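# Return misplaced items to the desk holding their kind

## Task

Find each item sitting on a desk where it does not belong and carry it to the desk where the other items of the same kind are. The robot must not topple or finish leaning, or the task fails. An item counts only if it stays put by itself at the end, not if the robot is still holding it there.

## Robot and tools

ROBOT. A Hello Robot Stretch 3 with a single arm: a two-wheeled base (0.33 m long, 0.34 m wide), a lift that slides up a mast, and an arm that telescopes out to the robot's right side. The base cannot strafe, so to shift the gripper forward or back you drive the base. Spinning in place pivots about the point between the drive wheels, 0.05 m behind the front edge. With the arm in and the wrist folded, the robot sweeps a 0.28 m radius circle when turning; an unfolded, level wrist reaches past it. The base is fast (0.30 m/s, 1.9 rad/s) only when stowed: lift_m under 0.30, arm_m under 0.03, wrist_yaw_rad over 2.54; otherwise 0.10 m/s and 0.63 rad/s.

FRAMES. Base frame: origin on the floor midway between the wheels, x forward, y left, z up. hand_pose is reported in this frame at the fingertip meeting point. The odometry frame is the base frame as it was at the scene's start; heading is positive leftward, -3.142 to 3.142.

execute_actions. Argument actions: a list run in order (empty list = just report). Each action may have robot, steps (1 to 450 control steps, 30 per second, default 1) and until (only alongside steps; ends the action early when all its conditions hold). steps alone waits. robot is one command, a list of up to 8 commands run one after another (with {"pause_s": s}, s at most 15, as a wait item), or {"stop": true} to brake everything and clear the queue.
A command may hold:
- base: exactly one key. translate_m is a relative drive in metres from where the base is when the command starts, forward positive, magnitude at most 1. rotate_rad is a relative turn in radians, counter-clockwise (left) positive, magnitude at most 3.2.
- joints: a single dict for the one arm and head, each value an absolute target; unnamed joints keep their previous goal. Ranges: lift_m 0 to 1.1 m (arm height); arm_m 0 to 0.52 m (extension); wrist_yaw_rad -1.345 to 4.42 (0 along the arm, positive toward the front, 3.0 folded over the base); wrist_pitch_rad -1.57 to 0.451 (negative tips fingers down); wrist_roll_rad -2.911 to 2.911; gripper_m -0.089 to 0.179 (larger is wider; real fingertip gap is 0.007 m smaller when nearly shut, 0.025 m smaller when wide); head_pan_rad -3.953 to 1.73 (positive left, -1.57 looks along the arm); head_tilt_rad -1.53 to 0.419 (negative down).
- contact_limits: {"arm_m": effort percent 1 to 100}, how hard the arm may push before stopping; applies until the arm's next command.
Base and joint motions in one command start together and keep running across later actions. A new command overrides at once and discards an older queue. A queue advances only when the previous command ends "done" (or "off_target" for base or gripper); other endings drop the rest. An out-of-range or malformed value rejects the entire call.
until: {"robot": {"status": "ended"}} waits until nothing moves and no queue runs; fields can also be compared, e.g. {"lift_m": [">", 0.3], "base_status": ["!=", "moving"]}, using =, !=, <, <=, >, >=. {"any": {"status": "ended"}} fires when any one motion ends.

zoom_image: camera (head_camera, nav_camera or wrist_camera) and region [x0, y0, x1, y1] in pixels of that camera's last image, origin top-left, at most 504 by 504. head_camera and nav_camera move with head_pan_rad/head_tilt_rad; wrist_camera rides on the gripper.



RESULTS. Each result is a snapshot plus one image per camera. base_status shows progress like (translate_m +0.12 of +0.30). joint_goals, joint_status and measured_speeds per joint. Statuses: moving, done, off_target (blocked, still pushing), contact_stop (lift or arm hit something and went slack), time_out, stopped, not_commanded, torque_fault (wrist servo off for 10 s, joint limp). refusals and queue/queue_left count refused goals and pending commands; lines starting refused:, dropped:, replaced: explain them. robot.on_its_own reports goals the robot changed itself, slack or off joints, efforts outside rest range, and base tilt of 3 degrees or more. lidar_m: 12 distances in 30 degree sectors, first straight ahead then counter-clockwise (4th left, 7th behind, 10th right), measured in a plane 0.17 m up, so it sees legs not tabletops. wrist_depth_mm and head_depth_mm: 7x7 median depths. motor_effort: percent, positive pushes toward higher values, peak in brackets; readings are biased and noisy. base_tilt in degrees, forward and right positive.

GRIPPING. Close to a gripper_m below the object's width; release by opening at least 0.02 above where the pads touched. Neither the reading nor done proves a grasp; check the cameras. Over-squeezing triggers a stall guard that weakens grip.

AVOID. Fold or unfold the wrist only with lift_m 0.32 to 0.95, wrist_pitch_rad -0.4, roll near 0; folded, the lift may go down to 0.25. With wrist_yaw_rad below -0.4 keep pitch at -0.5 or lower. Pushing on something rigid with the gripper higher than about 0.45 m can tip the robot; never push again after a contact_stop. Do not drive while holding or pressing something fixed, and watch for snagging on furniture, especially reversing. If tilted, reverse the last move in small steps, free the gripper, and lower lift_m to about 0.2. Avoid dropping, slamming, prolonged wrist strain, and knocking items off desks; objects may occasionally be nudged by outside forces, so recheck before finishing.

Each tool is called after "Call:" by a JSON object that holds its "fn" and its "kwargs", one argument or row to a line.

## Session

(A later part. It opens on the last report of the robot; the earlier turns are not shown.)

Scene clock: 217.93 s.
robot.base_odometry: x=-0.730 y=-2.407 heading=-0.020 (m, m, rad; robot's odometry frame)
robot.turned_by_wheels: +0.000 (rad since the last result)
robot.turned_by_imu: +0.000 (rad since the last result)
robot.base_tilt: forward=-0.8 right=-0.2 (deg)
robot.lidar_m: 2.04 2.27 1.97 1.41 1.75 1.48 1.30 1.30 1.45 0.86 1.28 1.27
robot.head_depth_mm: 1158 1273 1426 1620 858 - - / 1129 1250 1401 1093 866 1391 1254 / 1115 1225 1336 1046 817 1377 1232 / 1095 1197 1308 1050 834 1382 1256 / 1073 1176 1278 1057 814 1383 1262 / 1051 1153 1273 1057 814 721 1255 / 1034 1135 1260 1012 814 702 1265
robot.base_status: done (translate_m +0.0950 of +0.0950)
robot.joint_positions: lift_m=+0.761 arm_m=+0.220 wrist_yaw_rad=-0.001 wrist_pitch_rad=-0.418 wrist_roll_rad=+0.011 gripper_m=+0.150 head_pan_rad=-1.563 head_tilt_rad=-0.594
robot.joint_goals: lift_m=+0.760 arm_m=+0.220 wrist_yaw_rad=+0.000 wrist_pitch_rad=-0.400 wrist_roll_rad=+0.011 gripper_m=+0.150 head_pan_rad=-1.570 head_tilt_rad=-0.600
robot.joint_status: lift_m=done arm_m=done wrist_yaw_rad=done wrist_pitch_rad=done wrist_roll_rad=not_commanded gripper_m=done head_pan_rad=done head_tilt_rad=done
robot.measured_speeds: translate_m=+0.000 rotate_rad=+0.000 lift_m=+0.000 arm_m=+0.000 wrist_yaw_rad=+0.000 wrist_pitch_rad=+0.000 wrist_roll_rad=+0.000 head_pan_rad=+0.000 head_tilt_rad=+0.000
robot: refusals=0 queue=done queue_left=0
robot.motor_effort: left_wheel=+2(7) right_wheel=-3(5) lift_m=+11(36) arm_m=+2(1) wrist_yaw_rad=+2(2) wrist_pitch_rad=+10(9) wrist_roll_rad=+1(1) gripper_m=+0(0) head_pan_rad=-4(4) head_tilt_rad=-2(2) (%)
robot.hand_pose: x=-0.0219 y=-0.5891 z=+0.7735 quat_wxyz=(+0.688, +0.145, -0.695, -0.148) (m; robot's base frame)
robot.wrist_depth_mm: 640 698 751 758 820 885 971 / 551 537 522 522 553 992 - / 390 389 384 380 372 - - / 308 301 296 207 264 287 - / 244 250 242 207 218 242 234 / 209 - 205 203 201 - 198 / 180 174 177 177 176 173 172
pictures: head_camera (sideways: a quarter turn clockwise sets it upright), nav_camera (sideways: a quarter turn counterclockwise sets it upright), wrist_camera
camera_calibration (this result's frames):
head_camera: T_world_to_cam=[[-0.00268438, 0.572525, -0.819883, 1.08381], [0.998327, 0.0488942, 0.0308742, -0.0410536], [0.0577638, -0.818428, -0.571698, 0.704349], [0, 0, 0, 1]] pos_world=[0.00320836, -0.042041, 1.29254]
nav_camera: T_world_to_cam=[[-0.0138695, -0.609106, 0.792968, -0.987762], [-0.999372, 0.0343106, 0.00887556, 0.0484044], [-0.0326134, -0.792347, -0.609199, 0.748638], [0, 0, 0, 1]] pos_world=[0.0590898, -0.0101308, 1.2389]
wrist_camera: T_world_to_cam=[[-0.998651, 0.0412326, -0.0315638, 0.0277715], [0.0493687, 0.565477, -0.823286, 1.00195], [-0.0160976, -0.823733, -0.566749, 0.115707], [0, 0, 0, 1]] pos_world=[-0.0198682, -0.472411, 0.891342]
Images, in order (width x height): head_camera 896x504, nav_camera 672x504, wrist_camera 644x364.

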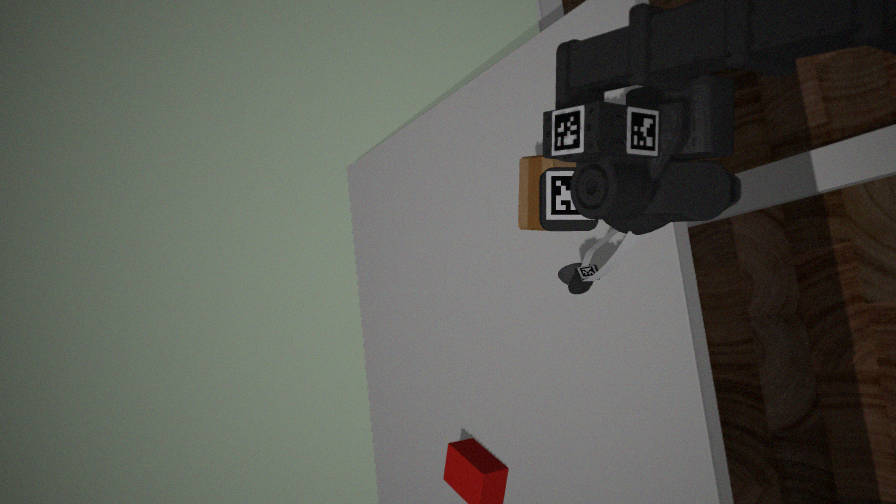

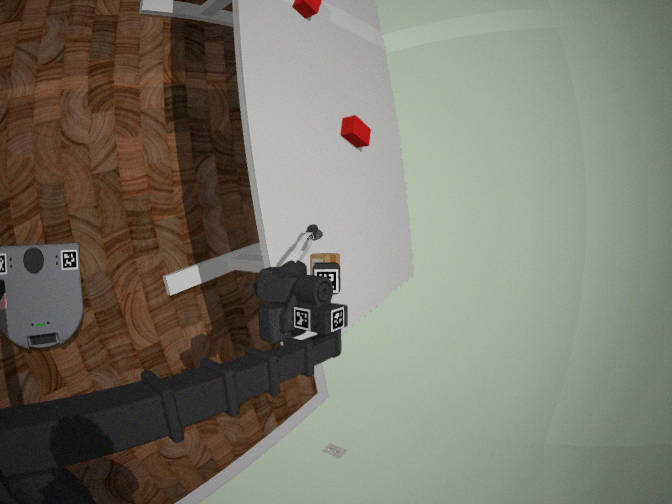

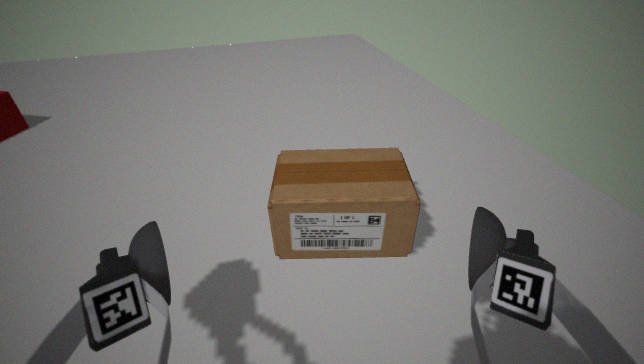

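Call:
{"fn": "execute_actions", "kwargs": {
  "actions": [
    {"robot":[{"base":{"translate_m":-0.012},"joints":{"gripper_m":0.179}},{"joints":{"lift_m":0.74,"arm_m":0.32}},{"joints":{"gripper_m":0.03}},{"joints":{"lift_m":0.9}},{"joints":{"arm_m":0.0}}],"steps":450,"until":{"robot":{"status":"ended"}}}
  ]
}}

Scene clock: 232.43 s.
robot.base_odometry: x=-0.742 y=-2.406 heading=-0.020 (m, m, rad; robot's odometry frame)
robot.turned_by_wheels: +0.000 (rad since the last result)
robot.turned_by_imu: +0.000 (rad since the last result)
robot.base_tilt: forward=-0.8 right=-0.2 (deg)
robot.lidar_m: 2.05 2.28 1.98 1.41 1.76 1.46 1.29 1.29 1.46 0.85 1.28 1.28
robot.head_depth_mm: 1156 1283 1442 1639 802 1574 - / 1135 1254 1408 1089 805 1485 - / 1115 1227 1339 1044 822 - - / 1091 1204 1326 1048 808 455 1237 / 1077 1184 1296 1055 812 1391 1259 / 1060 1154 1281 1054 815 720 1257 / 1039 1140 1257 1015 819 703 1266
robot.base_status: done (translate_m -0.0120 of -0.0120)
robot.joint_positions: lift_m=+0.899 arm_m=+0.000 wrist_yaw_rad=-0.002 wrist_pitch_rad=-0.421 wrist_roll_rad=+0.011 gripper_m=+0.040 head_pan_rad=-1.563 head_tilt_rad=-0.594
robot.joint_goals: lift_m=+0.900 arm_m=+0.000 wrist_yaw_rad=+0.000 wrist_pitch_rad=-0.400 wrist_roll_rad=+0.011 gripper_m=+0.039 head_pan_rad=-1.570 head_tilt_rad=-0.600
robot.joint_status: lift_m=done arm_m=done wrist_yaw_rad=done wrist_pitch_rad=done wrist_roll_rad=not_commanded gripper_m=done head_pan_rad=done head_tilt_rad=done
robot.measured_speeds: translate_m=+0.000 rotate_rad=+0.000 lift_m=+0.000 arm_m=+0.000 wrist_yaw_rad=+0.000 wrist_pitch_rad=+0.000 wrist_roll_rad=+0.000 head_pan_rad=+0.000 head_tilt_rad=+0.000
robot: refusals=0 queue=done queue_left=0
robot.on_its_own: gripper_m is held at +0.039, not at your +0.030, by its stall guard, which is not easing now
robot.motor_effort: left_wheel=+1(3) right_wheel=-2(9) lift_m=+39(37) arm_m=-3(4) wrist_yaw_rad=+1(2) wrist_pitch_rad=+12(16) wrist_roll_rad=+1(1) gripper_m=-20(98) head_pan_rad=-4(3) head_tilt_rad=-2(2) (%)
robot.hand_pose: x=-0.0219 y=-0.3692 z=+0.9112 quat_wxyz=(+0.688, +0.147, -0.695, -0.150) (m; robot's base frame)
robot.wrist_depth_mm: 833 869 944 962 - - - / 874 921 961 924 - - - / 713 650 677 668 - - - / 542 542 544 529 531 - - / 450 443 438 431 431 - - / 380 384 132 130 129 - - / 334 - 113 112 111 - -
pictures: head_camera (sideways: a quarter turn clockwise sets it upright), nav_camera (sideways: a quarter turn counterclockwise sets it upright), wrist_camera
camera_calibration (this result's frames):
head_camera: T_world_to_cam=[[-0.0026839, 0.572524, -0.819883, 1.08381], [0.998327, 0.0488934, 0.0308742, -0.0410536], [0.0577631, -0.818428, -0.571698, 0.704349], [0, 0, 0, 1]] pos_world=[0.00320832, -0.042041, 1.29254]
nav_camera: T_world_to_cam=[[-0.01387, -0.609105, 0.792968, -0.987762], [-0.999372, 0.0343114, 0.00887556, 0.0484044], [-0.032614, -0.792347, -0.609199, 0.748638], [0, 0, 0, 1]] pos_world=[0.0590898, -0.0101309, 1.2389]
wrist_camera: T_world_to_cam=[[-0.998646, 0.0414714, -0.031409, 0.0229729], [0.0494397, 0.568668, -0.82108, 0.990154], [-0.01619, -0.821521, -0.569948, 0.378653], [0, 0, 0, 1]] pos_world=[-0.0198807, -0.25295, 1.02953]
Images, in order (width x height): head_camera 896x504, nav_camera 672x504, wrist_camera 644x364.

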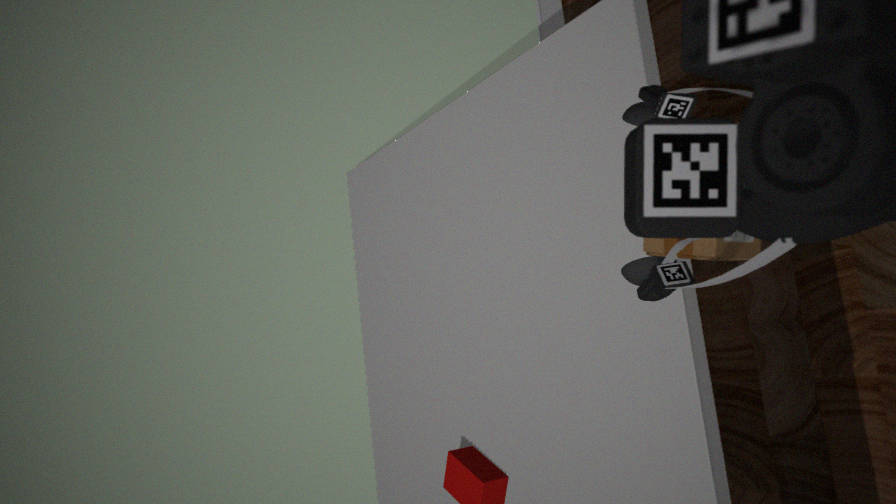

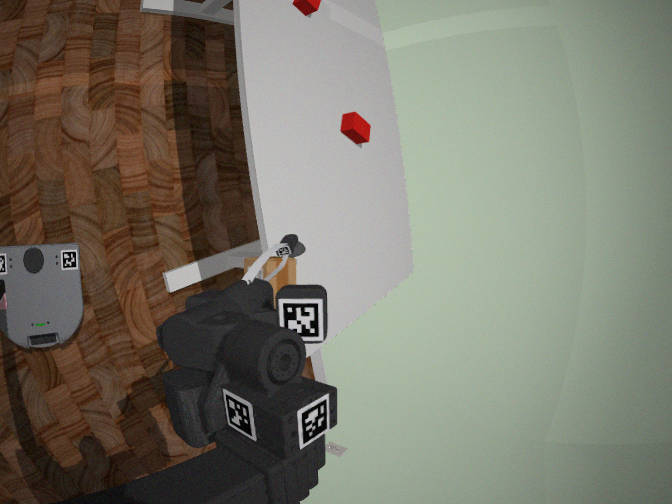

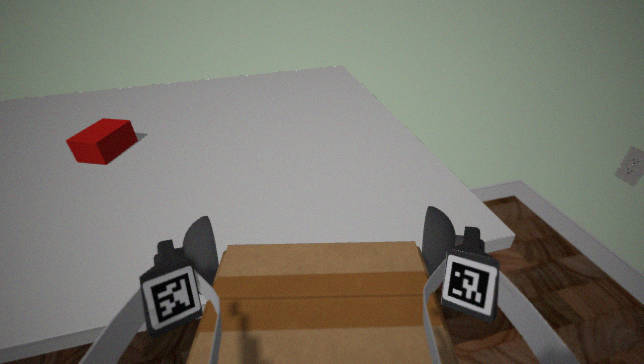

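Call:
{"fn": "execute_actions", "kwargs": {
  "actions": [
    {"robot":[{"base":{"translate_m":1.0}},{"base":{"translate_m":0.267}},{"base":{"rotate_rad":1.571}},{"base":{"translate_m":1.0}},{"base":{"translate_m":0.05}},{"joints":{"arm_m":0.3}}],"steps":450,"until":{"robot":{"status":"ended"}}},
    {"steps":450,"until":{"robot":{"status":"ended"}}},
    {"steps":450,"until":{"robot":{"status":"ended"}}}
  ]
}}

Scene clock: 272.83 s.
robot.base_odometry: x=+0.546 y=-1.382 heading=+1.551 (m, m, rad; robot's odometry frame)
robot.turned_by_wheels: +1.571 (rad since the last result)
robot.turned_by_imu: +1.599 (rad since the last result)
robot.base_tilt: forward=-0.8 right=+0.0 (deg)
robot.lidar_m: 0.55 1.01 0.98 1.83 2.75 2.28 1.63 1.10 1.12 1.02 0.63 1.14
robot.head_depth_mm: 901 1001 1100 - 782 656 552 / 889 992 1065 - 807 657 555 / 877 966 1058 - 810 658 555 / 856 949 1053 1006 813 658 556 / 845 931 1031 1057 812 660 556 / 832 913 1014 1064 817 664 559 / 823 898 995 1056 815 663 559
robot.base_status: done (translate_m +0.0500 of +0.0500)
robot.joint_positions: lift_m=+0.899 arm_m=+0.300 wrist_yaw_rad=-0.002 wrist_pitch_rad=-0.421 wrist_roll_rad=+0.011 gripper_m=+0.043 head_pan_rad=-1.563 head_tilt_rad=-0.594
robot.joint_goals: lift_m=+0.900 arm_m=+0.300 wrist_yaw_rad=+0.000 wrist_pitch_rad=-0.400 wrist_roll_rad=+0.011 gripper_m=+0.042 head_pan_rad=-1.570 head_tilt_rad=-0.600
robot.joint_status: lift_m=done arm_m=done wrist_yaw_rad=done wrist_pitch_rad=done wrist_roll_rad=not_commanded gripper_m=done head_pan_rad=done head_tilt_rad=done
robot.measured_speeds: translate_m=+0.000 rotate_rad=+0.000 lift_m=+0.000 arm_m=+0.000 wrist_yaw_rad=+0.000 wrist_pitch_rad=+0.000 wrist_roll_rad=+0.000 head_pan_rad=+0.000 head_tilt_rad=+0.000
robot: refusals=0 queue=done queue_left=0
robot.on_its_own: gripper_m is held at +0.042, not at your +0.030, by its stall guard, which is not easing now
robot.motor_effort: left_wheel=-1(7) right_wheel=+1(8) lift_m=+39(39) arm_m=+2(1) wrist_yaw_rad=+2(2) wrist_pitch_rad=+12(12) wrist_roll_rad=+1(1) gripper_m=-20(20) head_pan_rad=-4(4) head_tilt_rad=-2(2) (%)
robot.hand_pose: x=-0.0219 y=-0.6686 z=+0.9112 quat_wxyz=(+0.688, +0.147, -0.695, -0.150) (m; robot's base frame)
robot.wrist_depth_mm: 392 406 426 454 486 530 550 / 418 440 456 504 532 567 619 / 441 474 510 546 578 605 636 / 497 509 533 525 529 509 511 / 448 437 439 429 433 420 415 / 374 384 131 130 130 371 357 / 329 316 113 112 112 311 314
pictures: head_camera (sideways: a quarter turn clockwise sets it upright), nav_camera (sideways: a quarter turn counterclockwise sets it upright), wrist_camera
camera_calibration (this result's frames):
head_camera: T_world_to_cam=[[-0.00267769, 0.572525, -0.819883, 1.08381], [0.998327, 0.0488826, 0.0308742, -0.0410536], [0.0577543, -0.818429, -0.571698, 0.704349], [0, 0, 0, 1]] pos_world=[0.00320787, -0.042041, 1.29254]
nav_camera: T_world_to_cam=[[-0.0138766, -0.609105, 0.792968, -0.987762], [-0.999371, 0.0343223, 0.00887556, 0.0484044], [-0.0326226, -0.792346, -0.609199, 0.748638], [0, 0, 0, 1]] pos_world=[0.0590897, -0.0101315, 1.2389]
wrist_camera: T_world_to_cam=[[-0.998646, 0.041471, -0.0314029, 0.0353843], [0.0494352, 0.568705, -0.821055, 1.16042], [-0.016191, -0.821496, -0.569985, 0.132714], [0, 0, 0, 1]] pos_world=[-0.0198804, -0.55238, 1.02953]
Images, in order (width x height): head_camera 896x504, nav_camera 672x504, wrist_camera 644x364.

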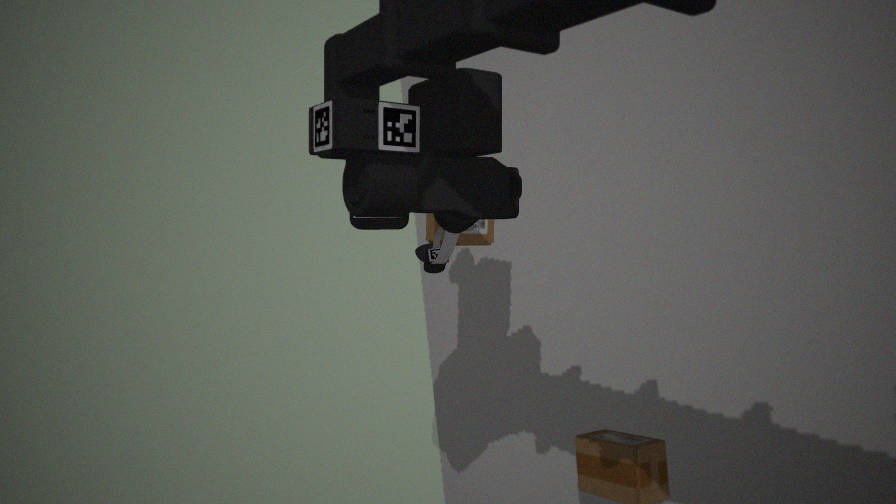

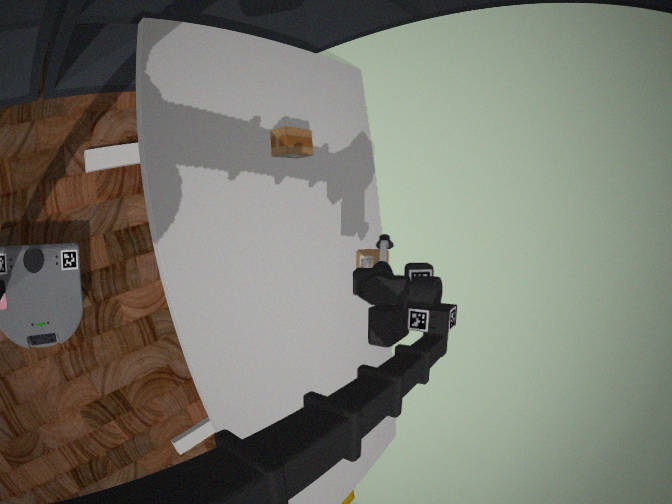

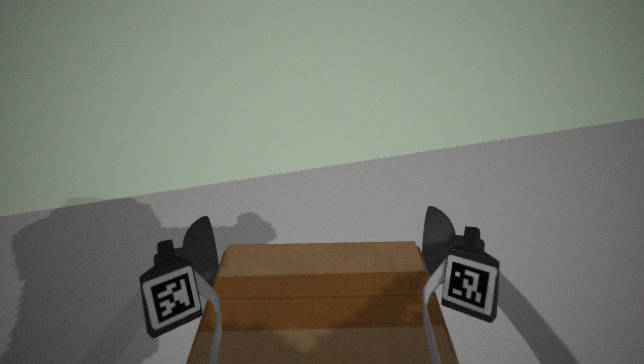

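Call:
{"fn": "execute_actions", "kwargs": {
  "actions": [
    {"robot":[{"joints":{"lift_m":0.75}},{"joints":{"gripper_m":0.17}},{"joints":{"lift_m":0.92}},{"joints":{"arm_m":0.0}}],"steps":450,"until":{"robot":{"status":"ended"}}}
  ]
}}

Call:
{"fn": "finished_scene", "kwargs": {
  "scene": 1
}}

Scene clock: 285.50 s.
robot.base_odometry: x=+0.546 y=-1.382 heading=+1.551 (m, m, rad; robot's odometry frame)
robot.turned_by_wheels: +0.000 (rad since the last result)
robot.turned_by_imu: +0.000 (rad since the last result)
robot.base_tilt: forward=-0.8 right=-0.1 (deg)
robot.lidar_m: 0.55 1.01 0.98 1.83 2.76 2.27 1.63 1.10 1.12 1.02 0.63 1.14
robot.head_depth_mm: 907 1004 1130 1040 803 - - / 889 978 1099 1038 823 - - / 877 965 1076 1043 809 - - / 860 949 1053 1050 793 660 545 / 846 929 1035 1052 826 645 557 / 833 910 1013 1056 817 662 557 / 816 897 994 1059 817 664 558
robot.base_status: done (translate_m +0.0500 of +0.0500)
robot.joint_positions: lift_m=+0.919 arm_m=+0.000 wrist_yaw_rad=-0.002 wrist_pitch_rad=-0.417 wrist_roll_rad=+0.011 gripper_m=+0.170 head_pan_rad=-1.563 head_tilt_rad=-0.594
robot.joint_goals: lift_m=+0.920 arm_m=+0.000 wrist_yaw_rad=+0.000 wrist_pitch_rad=-0.400 wrist_roll_rad=+0.011 gripper_m=+0.170 head_pan_rad=-1.570 head_tilt_rad=-0.600
robot.joint_status: lift_m=done arm_m=done wrist_yaw_rad=done wrist_pitch_rad=done wrist_roll_rad=not_commanded gripper_m=done head_pan_rad=done head_tilt_rad=done
robot.measured_speeds: translate_m=+0.000 rotate_rad=+0.000 lift_m=+0.000 arm_m=+0.000 wrist_yaw_rad=+0.000 wrist_pitch_rad=+0.000 wrist_roll_rad=+0.000 head_pan_rad=+0.000 head_tilt_rad=+0.000
robot: refusals=0 queue=done queue_left=0
robot.motor_effort: left_wheel=-2(2) right_wheel=+2(1) lift_m=+37(42) arm_m=-3(5) wrist_yaw_rad=+2(1) wrist_pitch_rad=+9(12) wrist_roll_rad=+1(1) gripper_m=+0(84) head_pan_rad=-4(4) head_tilt_rad=-2(2) (%)
robot.hand_pose: x=-0.0219 y=-0.3697 z=+0.9322 quat_wxyz=(+0.688, +0.145, -0.695, -0.148) (m; robot's base frame)
robot.wrist_depth_mm: 631 661 686 719 758 839 875 / 668 706 756 805 842 904 953 / 709 729 740 719 712 717 701 / 600 578 576 539 556 545 543 / 483 475 471 451 464 475 432 / 376 402 400 394 394 376 390 / - 349 343 341 340 337 329
pictures: head_camera (sideways: a quarter turn clockwise sets it upright), nav_camera (sideways: a quarter turn counterclockwise sets it upright), wrist_camera
camera_calibration (this result's frames):
head_camera: T_world_to_cam=[[-0.00267706, 0.572531, -0.819878, 1.0838], [0.998327, 0.0488811, 0.0308746, -0.0410541], [0.0577533, -0.818424, -0.571705, 0.704358], [0, 0, 0, 1]] pos_world=[0.00320782, -0.0420409, 1.29254]
nav_camera: T_world_to_cam=[[-0.0138772, -0.609112, 0.792963, -0.987755], [-0.999371, 0.0343234, 0.00887591, 0.0484039], [-0.0326236, -0.792341, -0.609205, 0.748647], [0, 0, 0, 1]] pos_world=[0.0590897, -0.010131, 1.2389]
wrist_camera: T_world_to_cam=[[-0.998646, 0.0413459, -0.0315704, 0.0237553], [0.049434, 0.565252, -0.823436, 1.00861], [-0.0162005, -0.823881, -0.566531, 0.386116], [0, 0, 0, 1]] pos_world=[-0.0198813, -0.252988, 1.05002]
Images, in order (width x height): head_camera 896x504, nav_camera 672x504, wrist_camera 644x364.

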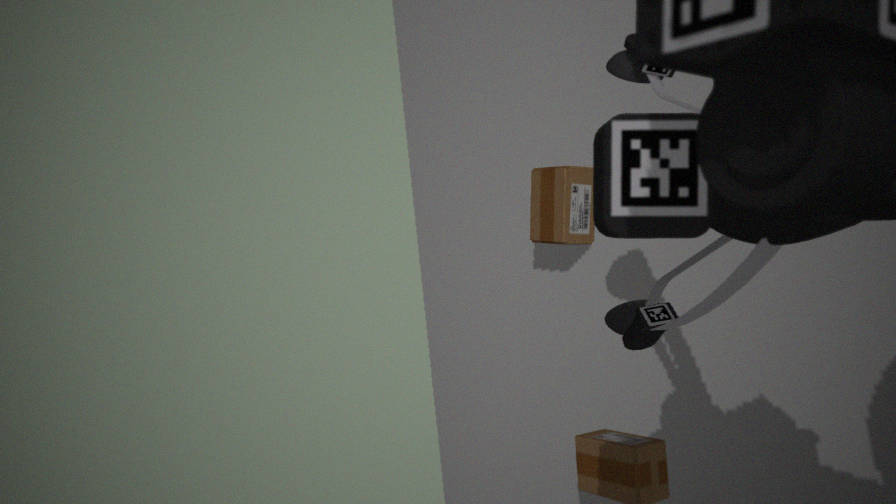

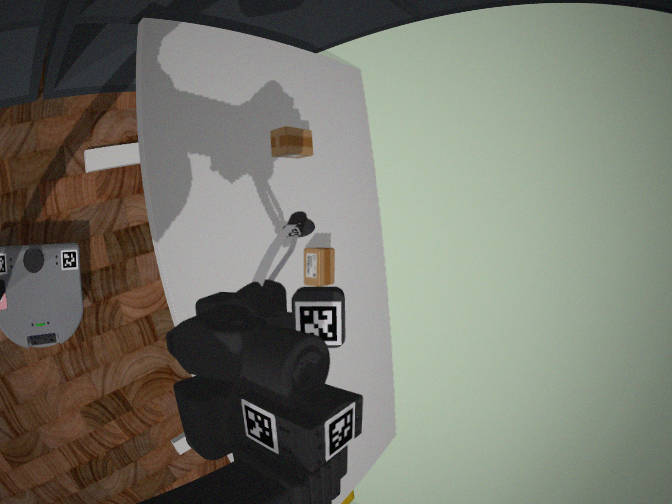

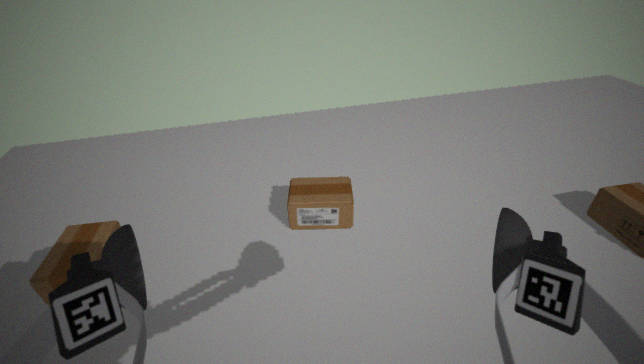

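The scene is finished: the task was done.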